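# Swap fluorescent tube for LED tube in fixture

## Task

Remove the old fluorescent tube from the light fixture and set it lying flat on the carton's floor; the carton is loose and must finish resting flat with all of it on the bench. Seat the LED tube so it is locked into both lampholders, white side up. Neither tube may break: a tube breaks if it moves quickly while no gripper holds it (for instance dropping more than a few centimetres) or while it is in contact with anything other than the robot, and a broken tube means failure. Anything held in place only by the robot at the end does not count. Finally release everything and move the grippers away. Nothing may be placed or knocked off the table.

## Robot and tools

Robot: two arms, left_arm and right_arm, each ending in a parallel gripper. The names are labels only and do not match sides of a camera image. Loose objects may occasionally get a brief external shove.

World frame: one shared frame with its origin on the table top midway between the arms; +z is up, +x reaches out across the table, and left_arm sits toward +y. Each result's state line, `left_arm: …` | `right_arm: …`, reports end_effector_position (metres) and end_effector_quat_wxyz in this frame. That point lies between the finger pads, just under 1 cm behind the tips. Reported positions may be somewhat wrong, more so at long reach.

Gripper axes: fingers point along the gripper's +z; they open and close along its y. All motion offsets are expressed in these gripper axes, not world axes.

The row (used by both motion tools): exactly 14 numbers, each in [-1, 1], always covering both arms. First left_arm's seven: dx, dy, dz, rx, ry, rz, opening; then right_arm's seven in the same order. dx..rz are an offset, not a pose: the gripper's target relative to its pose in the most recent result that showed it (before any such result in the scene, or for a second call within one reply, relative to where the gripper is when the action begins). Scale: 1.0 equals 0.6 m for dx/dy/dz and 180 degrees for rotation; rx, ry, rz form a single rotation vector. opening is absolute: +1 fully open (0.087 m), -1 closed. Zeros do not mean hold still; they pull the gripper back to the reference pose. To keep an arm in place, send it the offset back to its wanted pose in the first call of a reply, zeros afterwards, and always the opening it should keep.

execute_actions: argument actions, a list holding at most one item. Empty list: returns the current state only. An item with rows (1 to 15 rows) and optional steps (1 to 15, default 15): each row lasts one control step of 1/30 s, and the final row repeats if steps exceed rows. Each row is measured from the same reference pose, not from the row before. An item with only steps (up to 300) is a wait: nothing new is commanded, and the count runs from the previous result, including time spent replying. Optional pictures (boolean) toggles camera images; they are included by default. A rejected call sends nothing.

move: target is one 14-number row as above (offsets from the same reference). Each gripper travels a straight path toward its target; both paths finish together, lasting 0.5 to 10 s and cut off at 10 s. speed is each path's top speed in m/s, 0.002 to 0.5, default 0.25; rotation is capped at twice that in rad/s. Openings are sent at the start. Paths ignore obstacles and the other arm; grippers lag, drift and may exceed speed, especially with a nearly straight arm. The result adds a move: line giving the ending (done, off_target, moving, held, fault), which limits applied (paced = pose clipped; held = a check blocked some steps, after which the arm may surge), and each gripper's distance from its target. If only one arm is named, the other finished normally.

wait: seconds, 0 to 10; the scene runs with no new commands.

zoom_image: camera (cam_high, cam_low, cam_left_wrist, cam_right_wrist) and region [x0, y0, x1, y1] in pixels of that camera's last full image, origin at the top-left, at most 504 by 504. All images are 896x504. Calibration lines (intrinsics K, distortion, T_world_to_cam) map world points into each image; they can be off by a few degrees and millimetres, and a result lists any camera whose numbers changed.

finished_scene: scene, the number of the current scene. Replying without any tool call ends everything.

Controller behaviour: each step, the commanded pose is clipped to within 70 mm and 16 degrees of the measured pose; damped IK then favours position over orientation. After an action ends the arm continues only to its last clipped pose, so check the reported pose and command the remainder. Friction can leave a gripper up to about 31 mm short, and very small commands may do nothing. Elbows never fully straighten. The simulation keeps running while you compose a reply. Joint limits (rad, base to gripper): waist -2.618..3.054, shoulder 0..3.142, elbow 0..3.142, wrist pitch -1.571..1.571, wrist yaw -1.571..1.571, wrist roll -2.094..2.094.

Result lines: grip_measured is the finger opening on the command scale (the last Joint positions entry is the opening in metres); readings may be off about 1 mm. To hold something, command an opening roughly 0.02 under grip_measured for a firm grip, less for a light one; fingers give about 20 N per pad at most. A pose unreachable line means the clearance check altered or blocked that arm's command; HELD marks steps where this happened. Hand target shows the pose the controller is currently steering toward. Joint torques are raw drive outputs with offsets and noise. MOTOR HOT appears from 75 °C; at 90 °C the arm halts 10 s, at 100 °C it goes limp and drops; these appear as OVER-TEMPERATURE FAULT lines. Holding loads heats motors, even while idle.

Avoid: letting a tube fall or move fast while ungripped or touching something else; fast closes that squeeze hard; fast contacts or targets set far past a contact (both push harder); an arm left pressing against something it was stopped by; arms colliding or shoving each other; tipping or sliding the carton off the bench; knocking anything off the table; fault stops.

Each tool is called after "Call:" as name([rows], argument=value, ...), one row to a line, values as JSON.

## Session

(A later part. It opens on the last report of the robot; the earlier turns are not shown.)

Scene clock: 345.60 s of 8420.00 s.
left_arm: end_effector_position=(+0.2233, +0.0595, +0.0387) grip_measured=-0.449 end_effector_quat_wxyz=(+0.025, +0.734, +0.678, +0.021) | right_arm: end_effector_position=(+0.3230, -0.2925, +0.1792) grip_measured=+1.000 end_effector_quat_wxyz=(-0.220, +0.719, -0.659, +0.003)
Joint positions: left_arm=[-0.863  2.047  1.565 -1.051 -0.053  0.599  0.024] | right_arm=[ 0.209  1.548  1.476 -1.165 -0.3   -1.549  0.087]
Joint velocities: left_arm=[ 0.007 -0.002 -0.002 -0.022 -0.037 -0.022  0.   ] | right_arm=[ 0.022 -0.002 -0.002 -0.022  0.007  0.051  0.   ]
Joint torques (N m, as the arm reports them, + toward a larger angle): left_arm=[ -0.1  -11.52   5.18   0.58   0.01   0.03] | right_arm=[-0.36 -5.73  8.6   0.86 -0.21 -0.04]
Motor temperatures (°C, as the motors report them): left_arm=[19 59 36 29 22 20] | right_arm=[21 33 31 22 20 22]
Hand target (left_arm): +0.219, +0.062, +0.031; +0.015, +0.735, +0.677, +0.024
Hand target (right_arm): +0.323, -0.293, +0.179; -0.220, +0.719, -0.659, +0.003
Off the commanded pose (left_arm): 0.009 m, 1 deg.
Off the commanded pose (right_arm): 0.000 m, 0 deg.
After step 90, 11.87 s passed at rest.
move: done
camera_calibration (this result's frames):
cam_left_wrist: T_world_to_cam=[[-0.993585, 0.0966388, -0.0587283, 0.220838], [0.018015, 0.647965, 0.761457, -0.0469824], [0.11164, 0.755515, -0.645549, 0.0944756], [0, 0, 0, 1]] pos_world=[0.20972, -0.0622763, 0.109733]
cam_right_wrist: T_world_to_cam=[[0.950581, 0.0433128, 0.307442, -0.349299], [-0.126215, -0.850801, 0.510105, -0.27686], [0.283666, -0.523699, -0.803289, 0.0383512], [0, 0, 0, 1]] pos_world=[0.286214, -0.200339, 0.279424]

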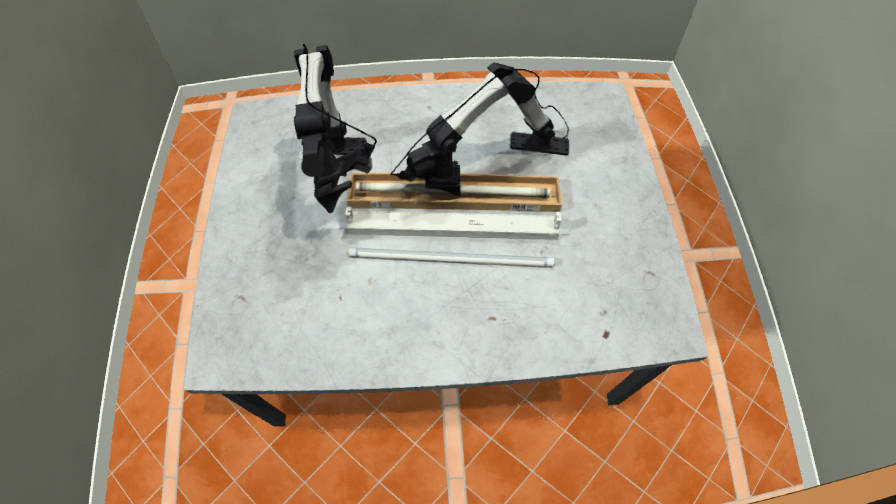

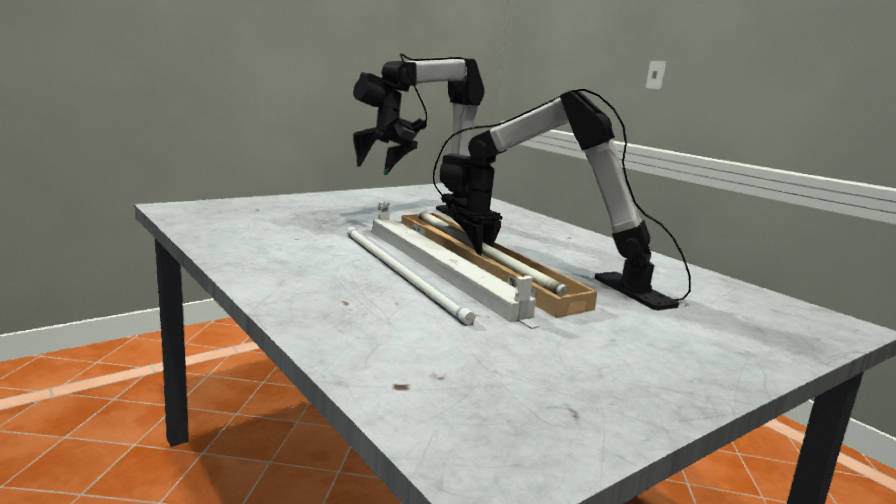

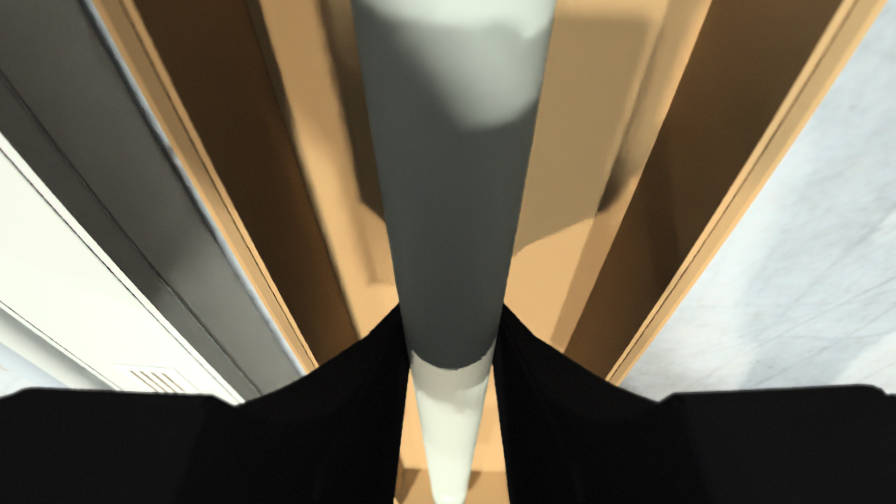

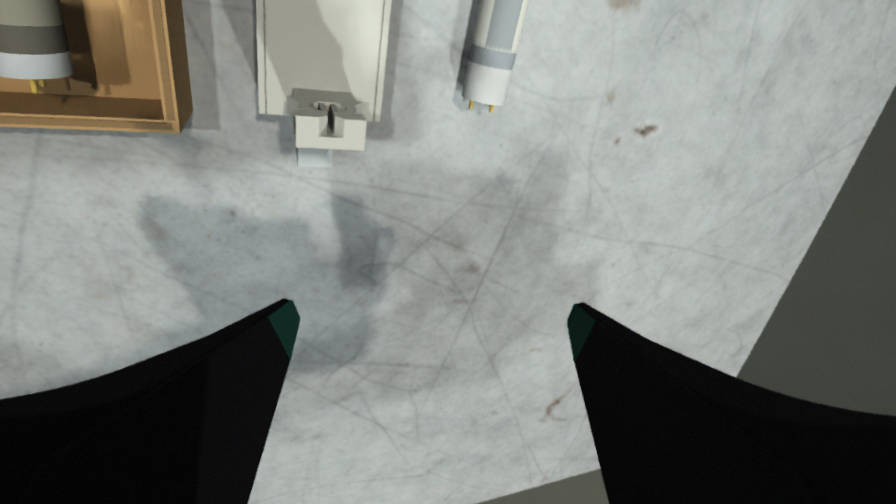

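Call:
move(target=[0,-0.004,0.041,0,0,0,-0.475, 0,0,0,0,0,0,1], speed=0.02)

Scene clock: 351.90 s of 8420.00 s.
left_arm: end_effector_position=(+0.2248, +0.0568, +0.0227) grip_measured=-0.449 end_effector_quat_wxyz=(+0.032, +0.734, +0.678, +0.020) | right_arm: end_effector_position=(+0.3230, -0.2925, +0.1792) grip_measured=+1.000 end_effector_quat_wxyz=(-0.220, +0.719, -0.659, +0.003)
Joint positions: left_arm=[-0.863  2.06   1.521 -0.977 -0.053  0.599  0.024] | right_arm=[ 0.209  1.548  1.476 -1.165 -0.3   -1.549  0.087]
Joint velocities: left_arm=[-0.017 -0.017 -0.007  0.007  0.051 -0.022 -0.001] | right_arm=[ 0.007 -0.002 -0.002 -0.022 -0.037  0.007  0.   ]
Joint torques (N m, as the arm reports them, + toward a larger angle): left_arm=[  0.19 -11.38   4.97   0.67   0.     0.06] | right_arm=[-0.42 -5.84  8.52  0.87 -0.22 -0.05]
Motor temperatures (°C, as the motors report them): left_arm=[19 58 35 29 22 20] | right_arm=[21 33 31 22 20 22]
Hand target (left_arm): +0.222, +0.060, +0.014; +0.024, +0.734, +0.678, +0.021
Hand target (right_arm): +0.323, -0.293, +0.179; -0.220, +0.719, -0.659, +0.003
Off the commanded pose (left_arm): 0.009 m, 1 deg.
Off the commanded pose (right_arm): 0.000 m, 0 deg.
After step 90, 1.77 s passed at rest.
move: done
camera_calibration (this result's frames):
cam_left_wrist: T_world_to_cam=[[-0.993095, 0.0957798, -0.0677366, 0.221854], [0.0121453, 0.658249, 0.752702, -0.0321275], [0.116681, 0.746682, -0.654867, 0.0856195], [0, 0, 0, 1]] pos_world=[0.210722, -0.0640318, 0.0952794]
cam_right_wrist: T_world_to_cam=[[0.950581, 0.0433128, 0.307442, -0.349299], [-0.126215, -0.850801, 0.510105, -0.27686], [0.283666, -0.523699, -0.803289, 0.0383512], [0, 0, 0, 1]] pos_world=[0.286214, -0.200339, 0.279424]

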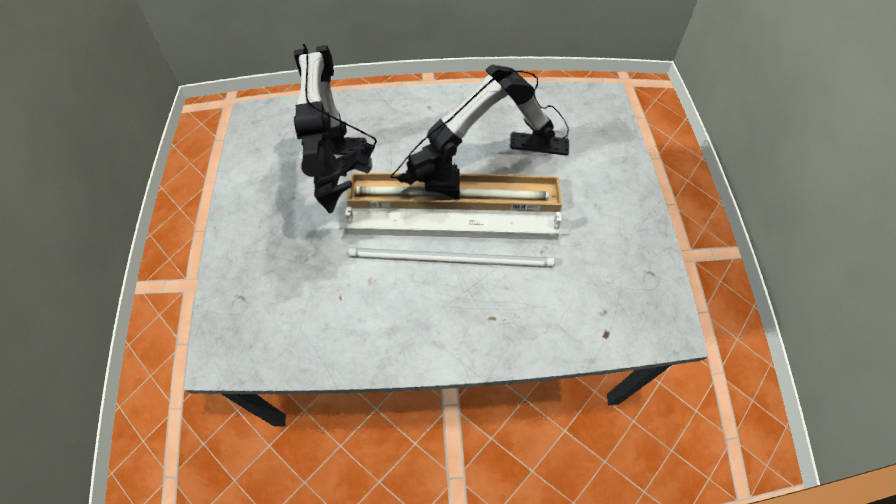

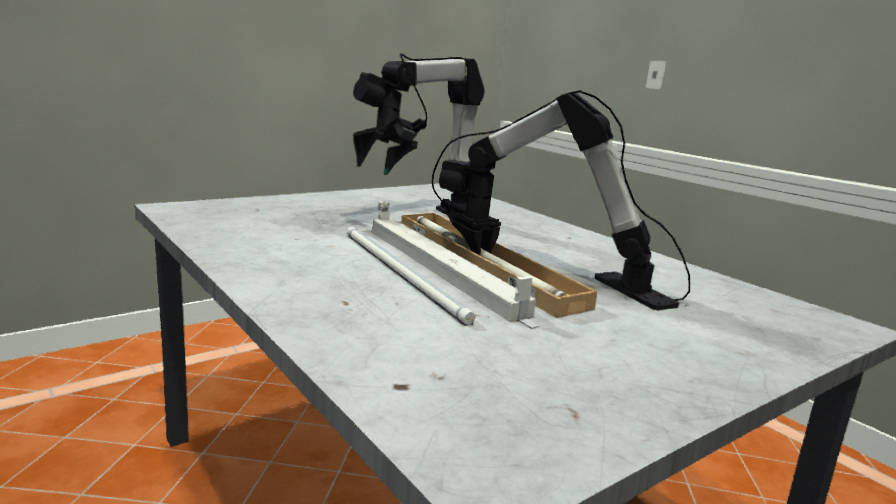

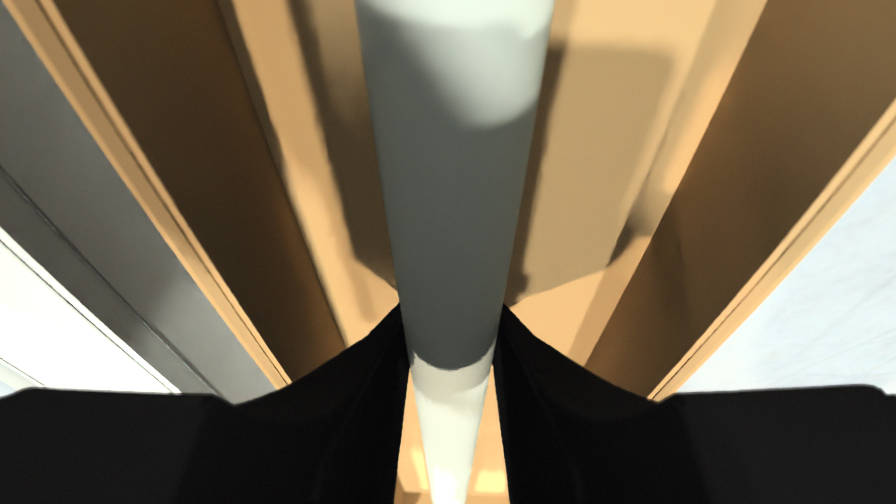

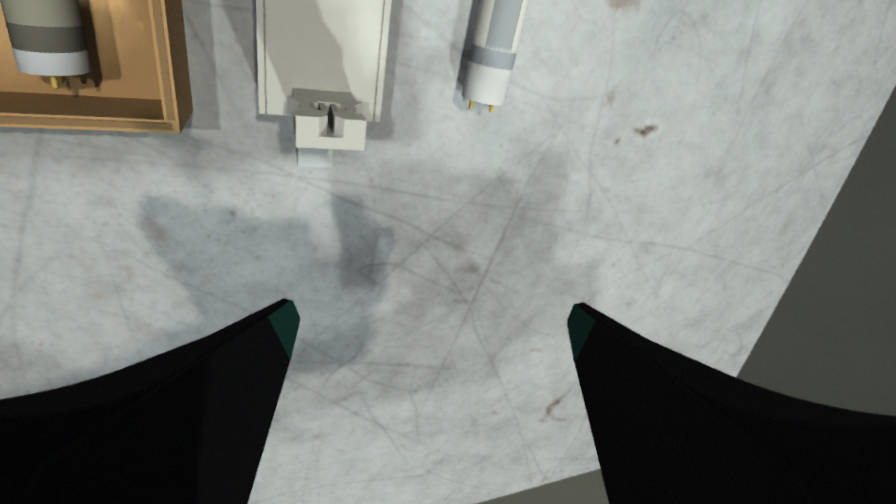

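Call:
move(target=[0,-0.002,0.02,0,0.006,0,-0.475, 0,0,0,0,0,0,1], speed=0.015)

Scene clock: 365.73 s of 8420.00 s.
left_arm: end_effector_position=(+0.2251, +0.0569, +0.0221) grip_measured=-0.449 end_effector_quat_wxyz=(+0.032, +0.734, +0.678, +0.021) | right_arm: end_effector_position=(+0.3230, -0.2925, +0.1792) grip_measured=+1.000 end_effector_quat_wxyz=(-0.220, +0.719, -0.659, +0.003)
Joint positions: left_arm=[-0.863  2.062  1.521 -0.977 -0.055  0.599  0.024] | right_arm=[ 0.209  1.548  1.476 -1.165 -0.3   -1.549  0.087]
Joint velocities: left_arm=[ 0.012 -0.002 -0.007  0.051 -0.037  0.037  0.   ] | right_arm=[ 0.002 -0.002 -0.012  0.007 -0.066  0.037  0.   ]
Joint torques (N m, as the arm reports them, + toward a larger angle): left_arm=[-0.02 -9.97  5.89  0.73 -0.08  0.02] | right_arm=[-0.32 -5.72  8.61  0.84 -0.2  -0.05]
Motor temperatures (°C, as the motors report them): left_arm=[19 56 35 29 22 20] | right_arm=[21 33 31 22 20 22]
Hand target (left_arm): +0.224, +0.057, +0.011; +0.026, +0.734, +0.678, +0.026
Hand target (right_arm): +0.323, -0.293, +0.179; -0.220, +0.719, -0.659, +0.003
Off the commanded pose (left_arm): 0.011 m, 1 deg.
Off the commanded pose (right_arm): 0.000 m, 0 deg.
After step 90, 9.80 s passed at rest.
move: off_target (left_arm)
camera_calibration (this result's frames):
cam_left_wrist: T_world_to_cam=[[-0.993031, 0.0958104, -0.0686303, 0.222094], [0.0112593, 0.65679, 0.753989, -0.0315185], [0.117316, 0.747962, -0.653292, 0.0848208], [0, 0, 0, 1]] pos_world=[0.21095, -0.0640206, 0.0944197]
cam_right_wrist: T_world_to_cam=[[0.950581, 0.0433128, 0.307442, -0.349299], [-0.126215, -0.850801, 0.510105, -0.27686], [0.283666, -0.523699, -0.803289, 0.0383512], [0, 0, 0, 1]] pos_world=[0.286214, -0.200339, 0.279424]

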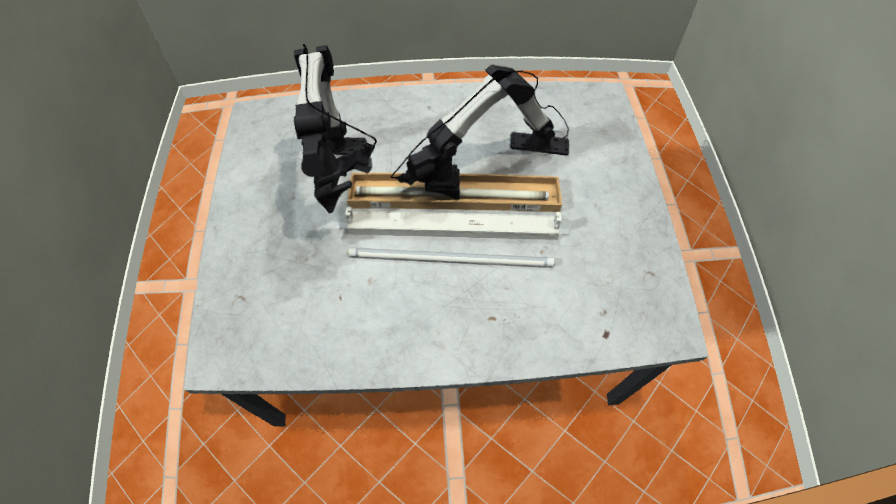

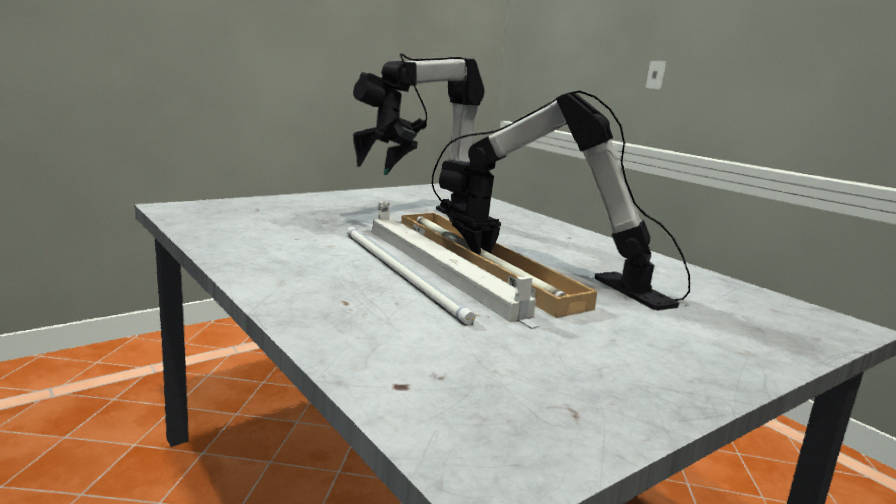

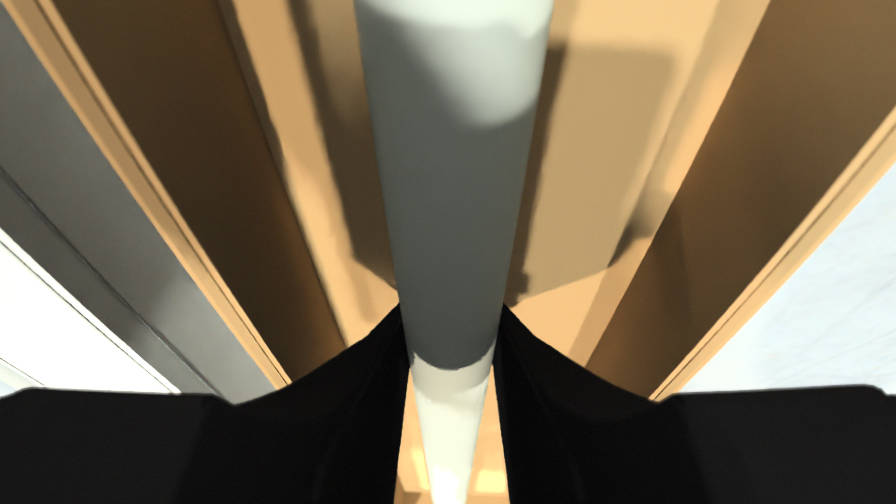

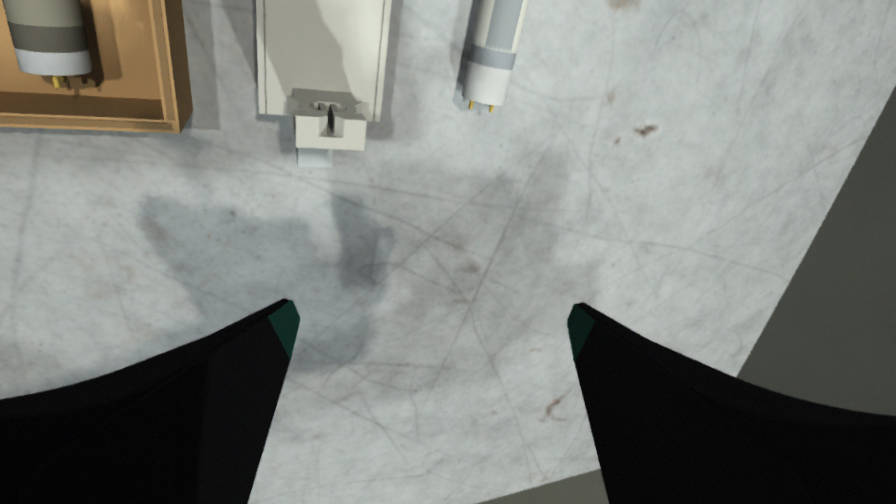

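Call:
execute_actions(actions=[])

Scene clock: 388.90 s of 8420.00 s.
left_arm: end_effector_position=(+0.2251, +0.0569, +0.0221) grip_measured=-0.449 end_effector_quat_wxyz=(+0.032, +0.734, +0.678, +0.021) | right_arm: end_effector_position=(+0.3230, -0.2925, +0.1792) grip_measured=+1.000 end_effector_quat_wxyz=(-0.220, +0.719, -0.659, +0.003)
Joint positions: left_arm=[-0.863  2.062  1.521 -0.977 -0.055  0.599  0.024] | right_arm=[ 0.209  1.548  1.476 -1.165 -0.3   -1.549  0.087]
Joint velocities: left_arm=[ 0.012  0.002 -0.007 -0.051 -0.051 -0.051 -0.   ] | right_arm=[-0.002  0.002 -0.017 -0.007 -0.007  0.022  0.   ]
Joint torques (N m, as the arm reports them, + toward a larger angle): left_arm=[-0.02 -9.98  5.88  0.73 -0.08  0.02] | right_arm=[-0.41 -5.79  8.54  0.85 -0.21 -0.02]
Motor temperatures (°C, as the motors report them): left_arm=[19 53 34 28 22 20] | right_arm=[21 33 31 22 20 22]
Hand target (left_arm): +0.224, +0.057, +0.011; +0.026, +0.734, +0.678, +0.026
Hand target (right_arm): +0.323, -0.293, +0.179; -0.220, +0.719, -0.659, +0.003
Off the commanded pose (left_arm): 0.011 m, 1 deg.
Off the commanded pose (right_arm): 0.000 m, 0 deg.
Steps of this call (steps 1 to 90: nothing new was sent; then 20.17 s passed at rest). Readings (end_effector_position):
1: left_arm (+0.2251, +0.0569, +0.0221) | right_arm (+0.3230, -0.2925, +0.1792)
2: left_arm (+0.2251, +0.0569, +0.0221) | right_arm (+0.3230, -0.2925, +0.1792)
4: left_arm (+0.2251, +0.0569, +0.0221) | right_arm (+0.3230, -0.2925, +0.1792)
8: left_arm (+0.2251, +0.0569, +0.0221) | right_arm (+0.3230, -0.2925, +0.1792)
90: the state above
camera_calibration (this result's frames):
cam_left_wrist: T_world_to_cam=[[-0.993031, 0.0958104, -0.0686303, 0.222094], [0.0112593, 0.65679, 0.753989, -0.0315185], [0.117316, 0.747962, -0.653292, 0.0848208], [0, 0, 0, 1]] pos_world=[0.21095, -0.0640206, 0.0944197]
cam_right_wrist: T_world_to_cam=[[0.950581, 0.0433128, 0.307442, -0.349299], [-0.126215, -0.850801, 0.510105, -0.27686], [0.283666, -0.523699, -0.803289, 0.0383512], [0, 0, 0, 1]] pos_world=[0.286214, -0.200339, 0.279424]

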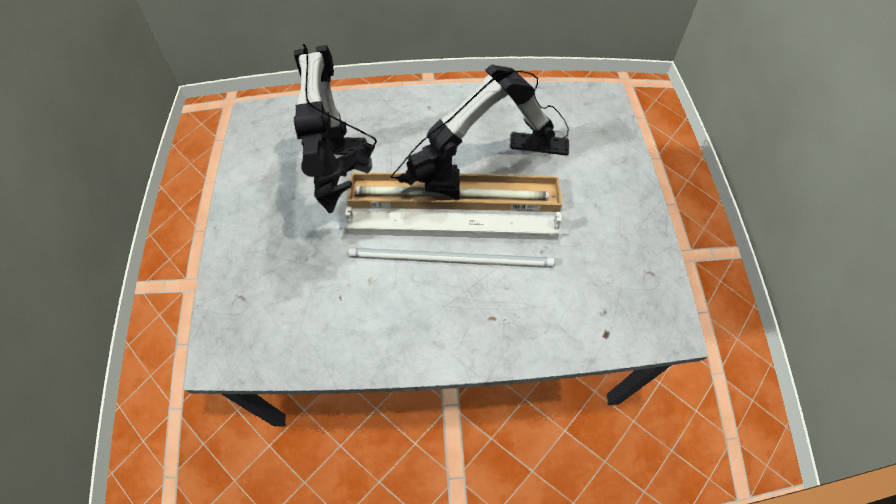

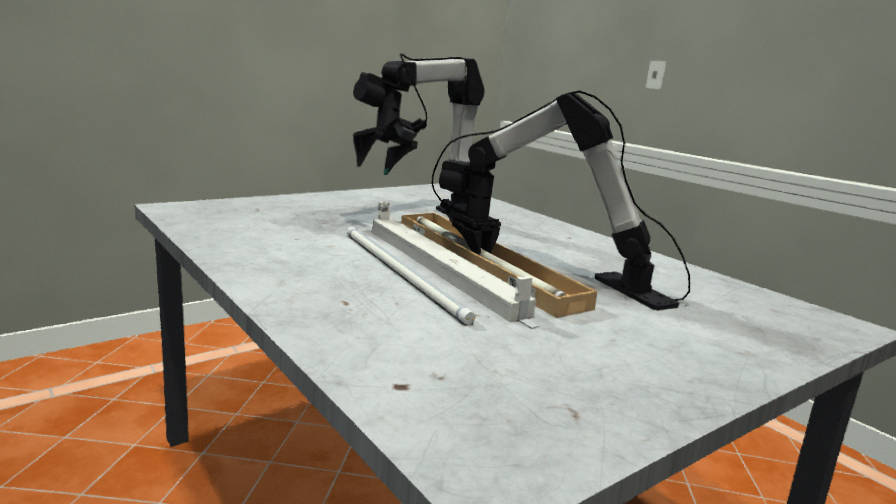

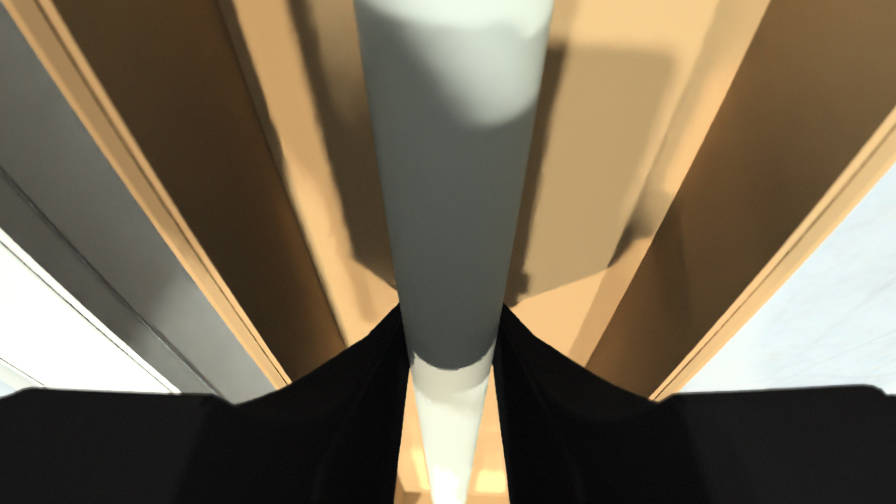

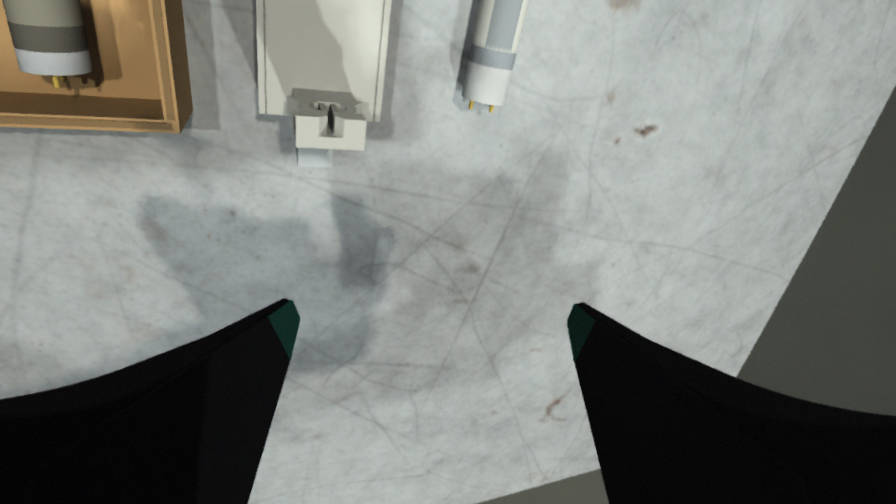

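Call:
execute_actions([
  {"rows": [[0,0,0,0,0,0,-0.47,0,0,0,0,0,0,1],[0,0,0,0,0,0,-0.46,0,0,0,0,0,0,1],[0,0,0,0,0,0,-0.45,0,0,0,0,0,0,1],[0,0,0,0,0,0,-0.44,0,0,0,0,0,0,1],[0,0,0,0,0,0,-0.43,0,0,0,0,0,0,1],[0,0,0,0,0,0,-0.42,0,0,0,0,0,0,1],[0,0,0,0,0,0,-0.40,0,0,0,0,0,0,1],[0,0,0,0,0,0,-0.37,0,0,0,0,0,0,1],[0,0,0,0,0,0,-0.33,0,0,0,0,0,0,1],[0,0,0,0,0,0,-0.28,0,0,0,0,0,0,1],[0,0,0,0,0,0,-0.23,0,0,0,0,0,0,1],[0,0,0,0,0,0,-0.18,0,0,0,0,0,0,1],[0,0,0,0,0,0,-0.14,0,0,0,0,0,0,1],[0,0,0,0,0,0,-0.12,0,0,0,0,0,0,1],[0,0,0,0,0,0,-0.10,0,0,0,0,0,0,1]], "steps": 15},
])

Scene clock: 398.13 s of 8420.00 s.
left_arm: end_effector_position=(+0.2277, +0.0573, +0.0225) grip_measured=-0.112 end_effector_quat_wxyz=(+0.035, +0.734, +0.678, +0.027) | right_arm: end_effector_position=(+0.3230, -0.2925, +0.1792) grip_measured=+1.000 end_effector_quat_wxyz=(-0.220, +0.719, -0.659, +0.003)
Joint positions: left_arm=[-0.863  2.062  1.521 -0.973 -0.068  0.6    0.039] | right_arm=[ 0.209  1.548  1.476 -1.165 -0.3   -1.549  0.087]
Joint velocities: left_arm=[-0.012 -0.012 -0.007 -0.022 -0.139  0.037  0.019] | right_arm=[-0.002 -0.012 -0.002  0.007 -0.007  0.007  0.   ]
Joint torques (N m, as the arm reports them, + toward a larger angle): left_arm=[  0.41 -12.43   6.72   0.51   0.24   0.09] | right_arm=[-0.37 -5.82  8.55  0.86 -0.23 -0.03]
Motor temperatures (°C, as the motors report them): left_arm=[19 52 34 28 22 20] | right_arm=[21 33 31 22 20 22]
Hand target (left_arm): +0.225, +0.057, +0.022; +0.032, +0.734, +0.678, +0.021
Hand target (right_arm): +0.323, -0.293, +0.179; -0.220, +0.719, -0.659, +0.003
Off the commanded pose (left_arm): 0.003 m, 1 deg.
Off the commanded pose (right_arm): 0.000 m, 0 deg.
Steps of this call (steps 1 to 90: nothing new was sent; then 5.73 s passed at rest; steps 91 to 105: all 15 steps of this action). Readings (end_effector_position):
91: left_arm (+0.2251, +0.0569, +0.0221) | right_arm (+0.3230, -0.2925, +0.1792)
92: left_arm (+0.2251, +0.0569, +0.0221) | right_arm (+0.3230, -0.2925, +0.1792)
94: left_arm (+0.2251, +0.0569, +0.0221) | right_arm (+0.3230, -0.2925, +0.1792)
98: left_arm (+0.2256, +0.0570, +0.0222) | right_arm (+0.3230, -0.2925, +0.1792)
105: the state above
camera_calibration (this result's frames):
cam_left_wrist: T_world_to_cam=[[-0.99199, 0.096083, -0.0820001, 0.224677], [0.000831144, 0.654112, 0.756397, -0.0296177], [0.126314, 0.75027, -0.648953, 0.0822166], [0, 0, 0, 1]] pos_world=[0.212517, -0.063899, 0.094181]
cam_right_wrist: T_world_to_cam=[[0.950581, 0.0433128, 0.307442, -0.349299], [-0.126215, -0.850801, 0.510105, -0.27686], [0.283666, -0.523699, -0.803289, 0.0383512], [0, 0, 0, 1]] pos_world=[0.286214, -0.200339, 0.279424]

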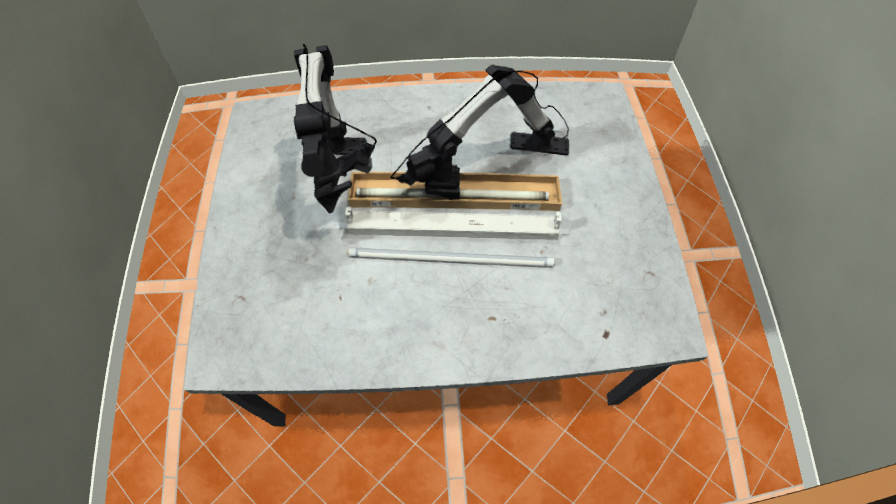

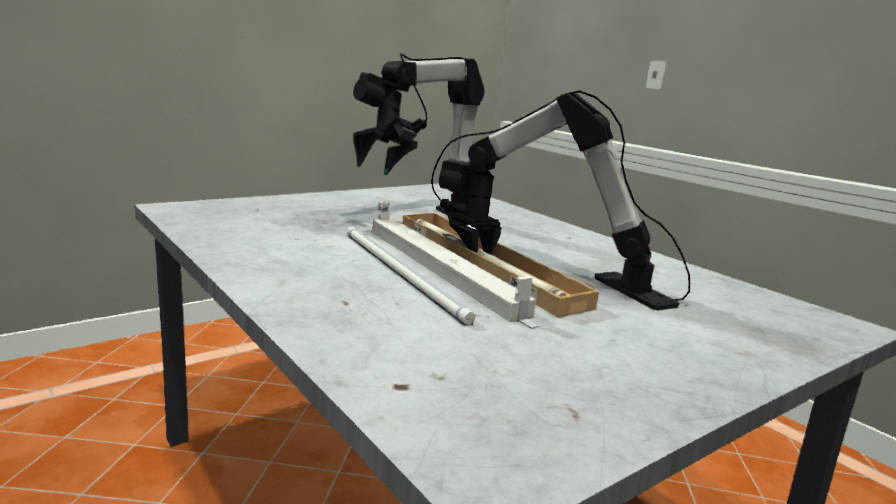

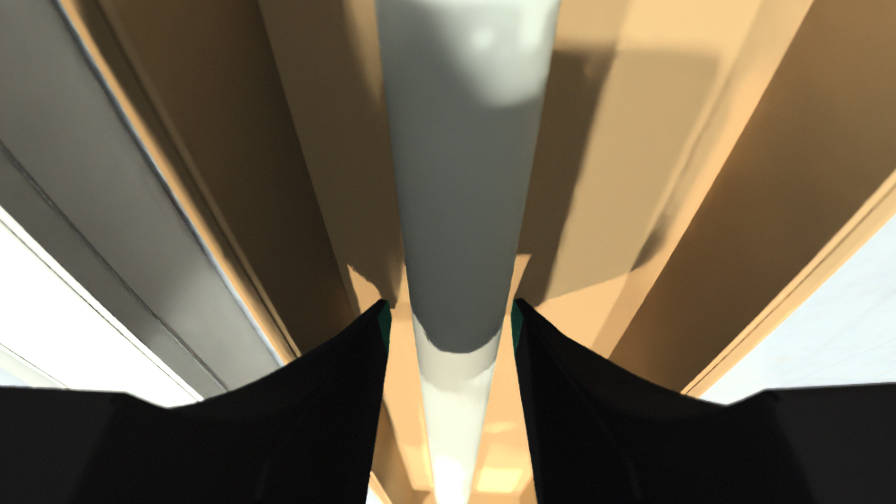

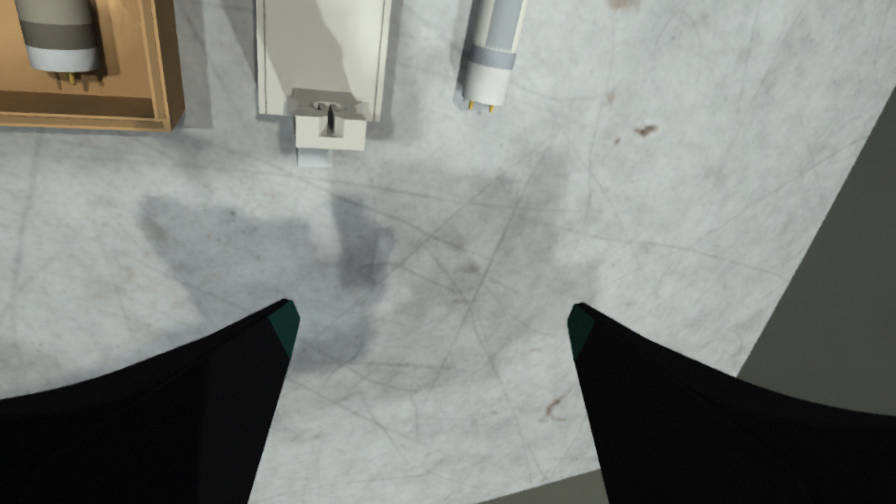

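Call:
move(target=[0,0.008,-0.093,0,0,0,-0.1,0,0,0,0,0,0,1], speed=0.12)

Call:
move(target=[-0.0083,0.3625,0.0362,-0.039,0,0.0094,0.2,0,0,0,0,0,0,1], speed=0.2)

Scene clock: 431.50 s of 8420.00 s.
left_arm: end_effector_position=(+0.2266, +0.0602, +0.0714) grip_measured=-0.100 end_effector_quat_wxyz=(+0.029, +0.734, +0.678, +0.030) | right_arm: end_effector_position=(+0.3230, -0.2925, +0.1792) grip_measured=+1.000 end_effector_quat_wxyz=(-0.220, +0.719, -0.659, +0.003)
Joint positions: left_arm=[-0.863  2.024  1.662 -1.166 -0.071  0.6    0.039] | right_arm=[ 0.209  1.548  1.476 -1.165 -0.3   -1.549  0.087]
Joint velocities: left_arm=[-0.002 -0.002  0.002  0.022  0.037  0.022 -0.   ] | right_arm=[ 0.002  0.017 -0.007  0.066 -0.022 -0.066  0.   ]
Joint torques (N m, as the arm reports them, + toward a larger angle): left_arm=[  0.55 -13.04   8.45   0.35   0.03   0.12] | right_arm=[-0.39 -5.74  8.51  0.83 -0.24 -0.03]
Motor temperatures (°C, as the motors report them): left_arm=[19 54 34 27 22 20] | right_arm=[21 33 31 22 20 22]
Hand target (left_arm): +0.228, +0.058, +0.079; +0.036, +0.734, +0.678, +0.027
Hand target (right_arm): +0.323, -0.293, +0.179; -0.220, +0.719, -0.659, +0.003
Off the commanded pose (left_arm): 0.008 m, 1 deg.
Off the commanded pose (right_arm): 0.000 m, 0 deg.
After step 100, 28.97 s passed at rest.
move: done
camera_calibration (this result's frames):
cam_left_wrist: T_world_to_cam=[[-0.992387, 0.0970494, -0.0758253, 0.226906], [0.0044503, 0.643527, 0.76541, -0.0693261], [0.123078, 0.759246, -0.63906, 0.111435], [0, 0, 0, 1]] pos_world=[0.211772, -0.0620144, 0.141482]
cam_right_wrist: T_world_to_cam=[[0.950581, 0.0433128, 0.307442, -0.349299], [-0.126215, -0.850801, 0.510105, -0.27686], [0.283666, -0.523699, -0.803289, 0.0383512], [0, 0, 0, 1]] pos_world=[0.286214, -0.200339, 0.279424]

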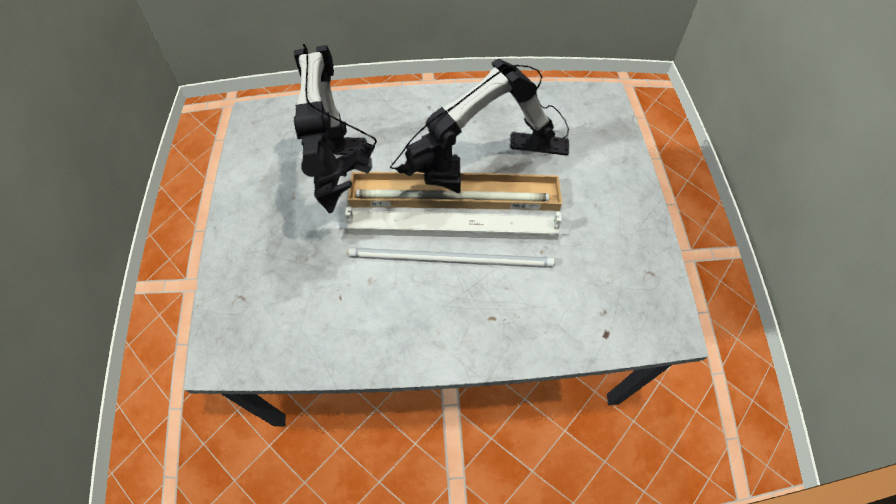

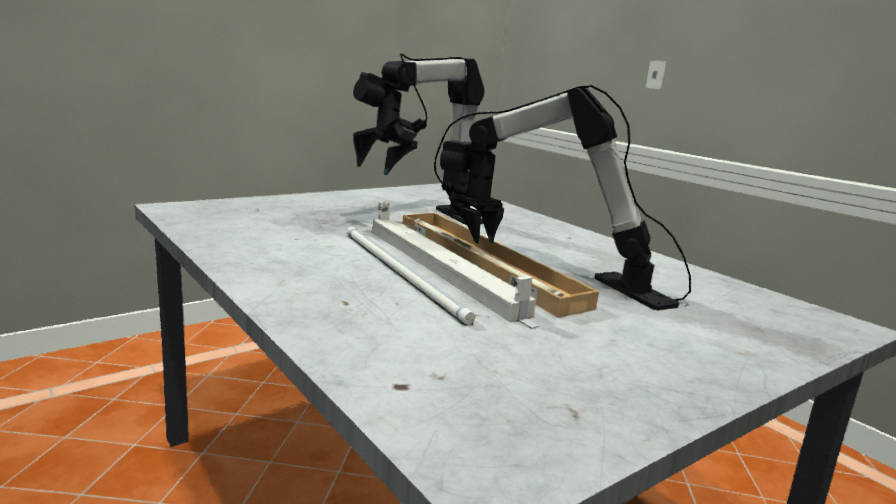

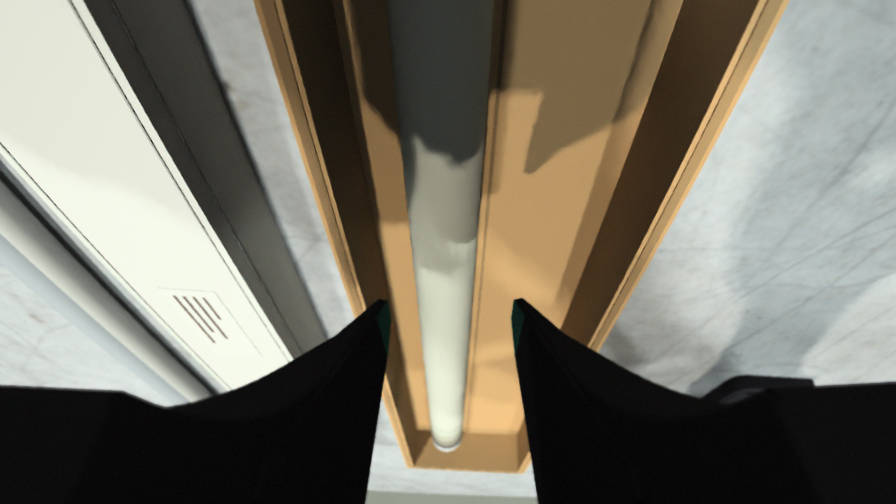

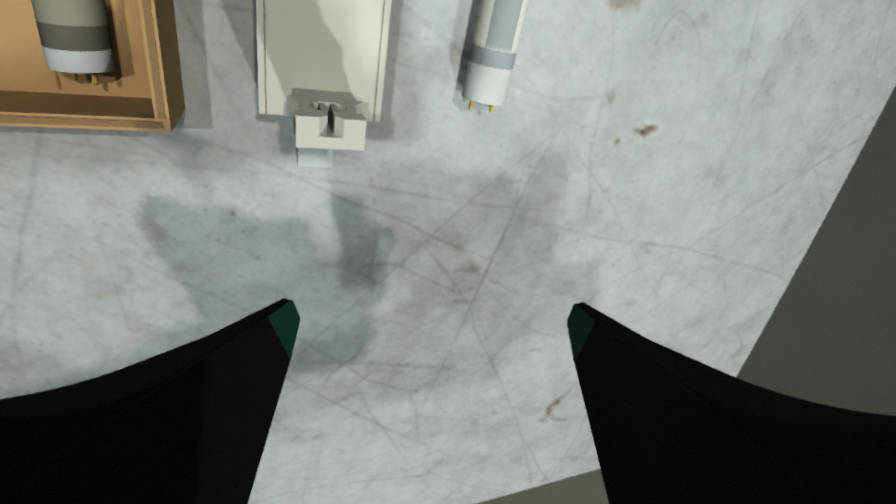

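Scene clock: 433.43 s of 8420.00 s.
left_arm: end_effector_position=(+0.4416, +0.0423, +0.0669) grip_measured=+0.200 end_effector_quat_wxyz=(+0.101, +0.740, +0.661, +0.075) | right_arm: end_effector_position=(+0.3230, -0.2925, +0.1792) grip_measured=+1.000 end_effector_quat_wxyz=(-0.220, +0.719, -0.659, +0.003)
Joint positions: left_arm=[-0.554  2.728  2.855 -1.48  -0.129  0.955  0.052] | right_arm=[ 0.209  1.548  1.476 -1.165 -0.3   -1.549  0.087]
Joint velocities: left_arm=[ 0.002  0.012  0.002  0.022  0.051 -0.022  0.   ] | right_arm=[-0.012  0.002 -0.017 -0.081 -0.022 -0.022  0.   ]
Joint torques (N m, as the arm reports them, + toward a larger angle): left_arm=[  0.54 -16.     8.58   0.73  -0.13   0.17] | right_arm=[-0.33 -5.79  8.6   0.84 -0.24 -0.03]
Motor temperatures (°C, as the motors report them): left_arm=[19 54 35 27 22 20] | right_arm=[21 33 31 22 20 22]
Hand target (left_arm): +0.443, +0.044, +0.065; +0.097, +0.742, +0.659, +0.081
Hand target (right_arm): +0.323, -0.293, +0.179; -0.220, +0.719, -0.659, +0.003
Off the commanded pose (left_arm): 0.005 m, 3 deg.
Off the commanded pose (right_arm): 0.000 m, 0 deg.
elbow stopped short (left arm): the move would have taken joint 3 (elbow) straighter than the controller allows; a more bent joint 3 avoids this.
move: off_target (left_arm)
camera_calibration (this result's frames):
cam_left_wrist: T_world_to_cam=[[-0.962215, 0.123264, -0.242792, 0.438426], [-0.0969656, 0.678094, 0.728551, -0.00960426], [0.254439, 0.724565, -0.64052, 0.0392394], [0, 0, 0, 1]] pos_world=[0.410945, -0.0759609, 0.138577]
cam_right_wrist: T_world_to_cam=[[0.950581, 0.0433128, 0.307442, -0.349299], [-0.126215, -0.850801, 0.510105, -0.27686], [0.283666, -0.523699, -0.803289, 0.0383512], [0, 0, 0, 1]] pos_world=[0.286214, -0.200339, 0.279424]

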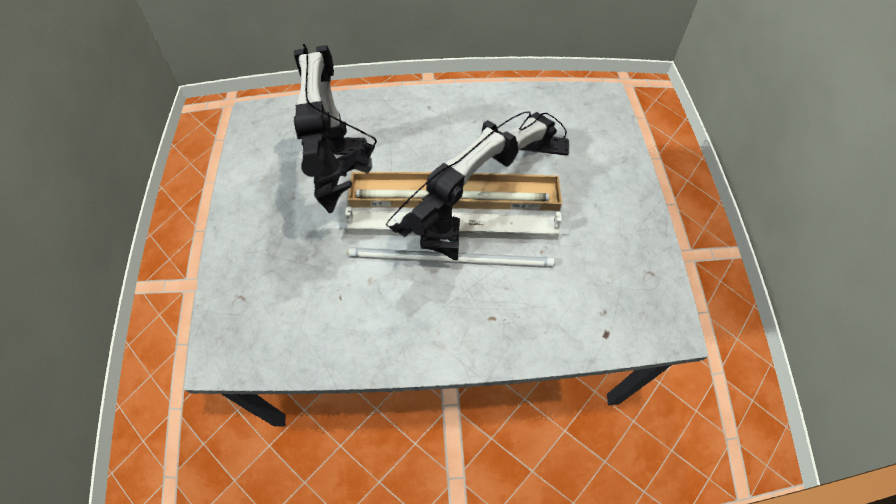

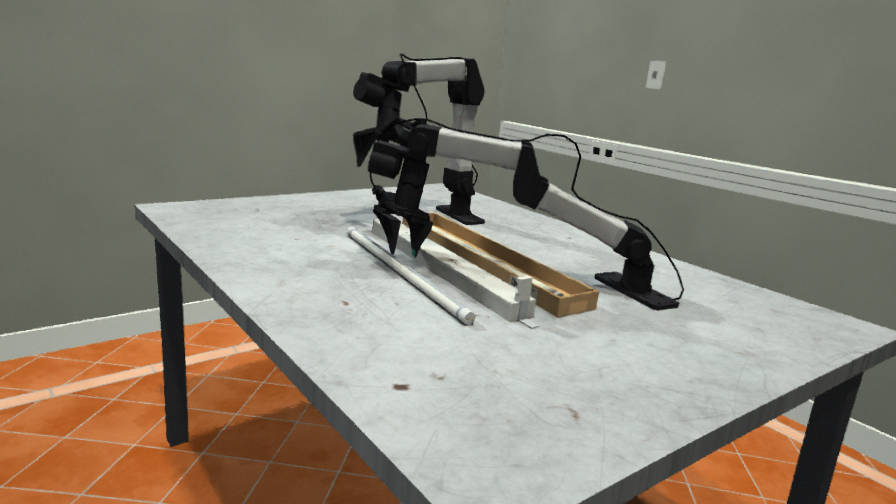

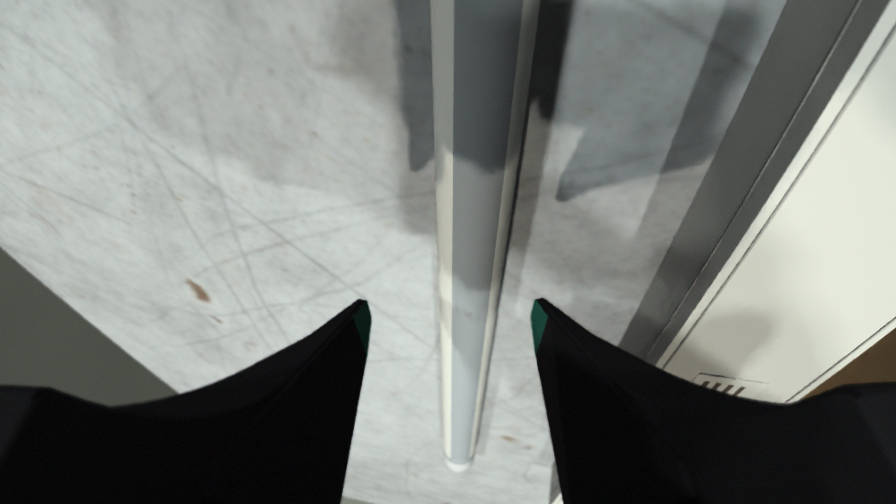

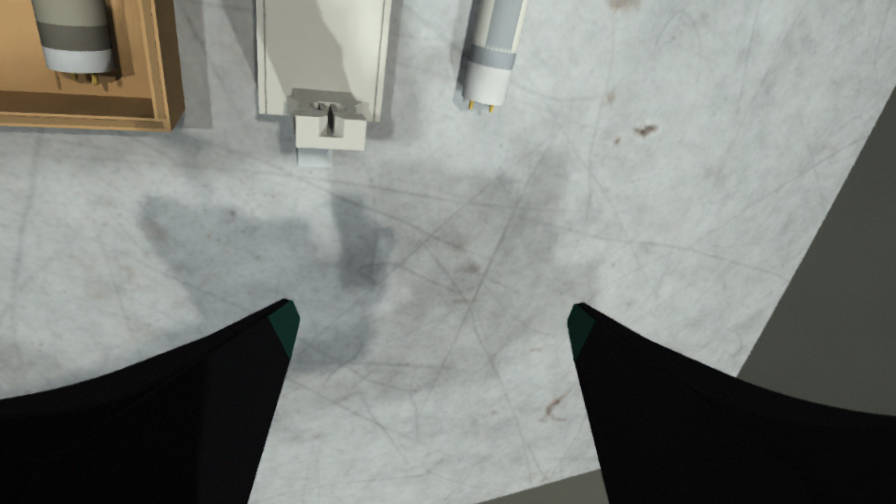

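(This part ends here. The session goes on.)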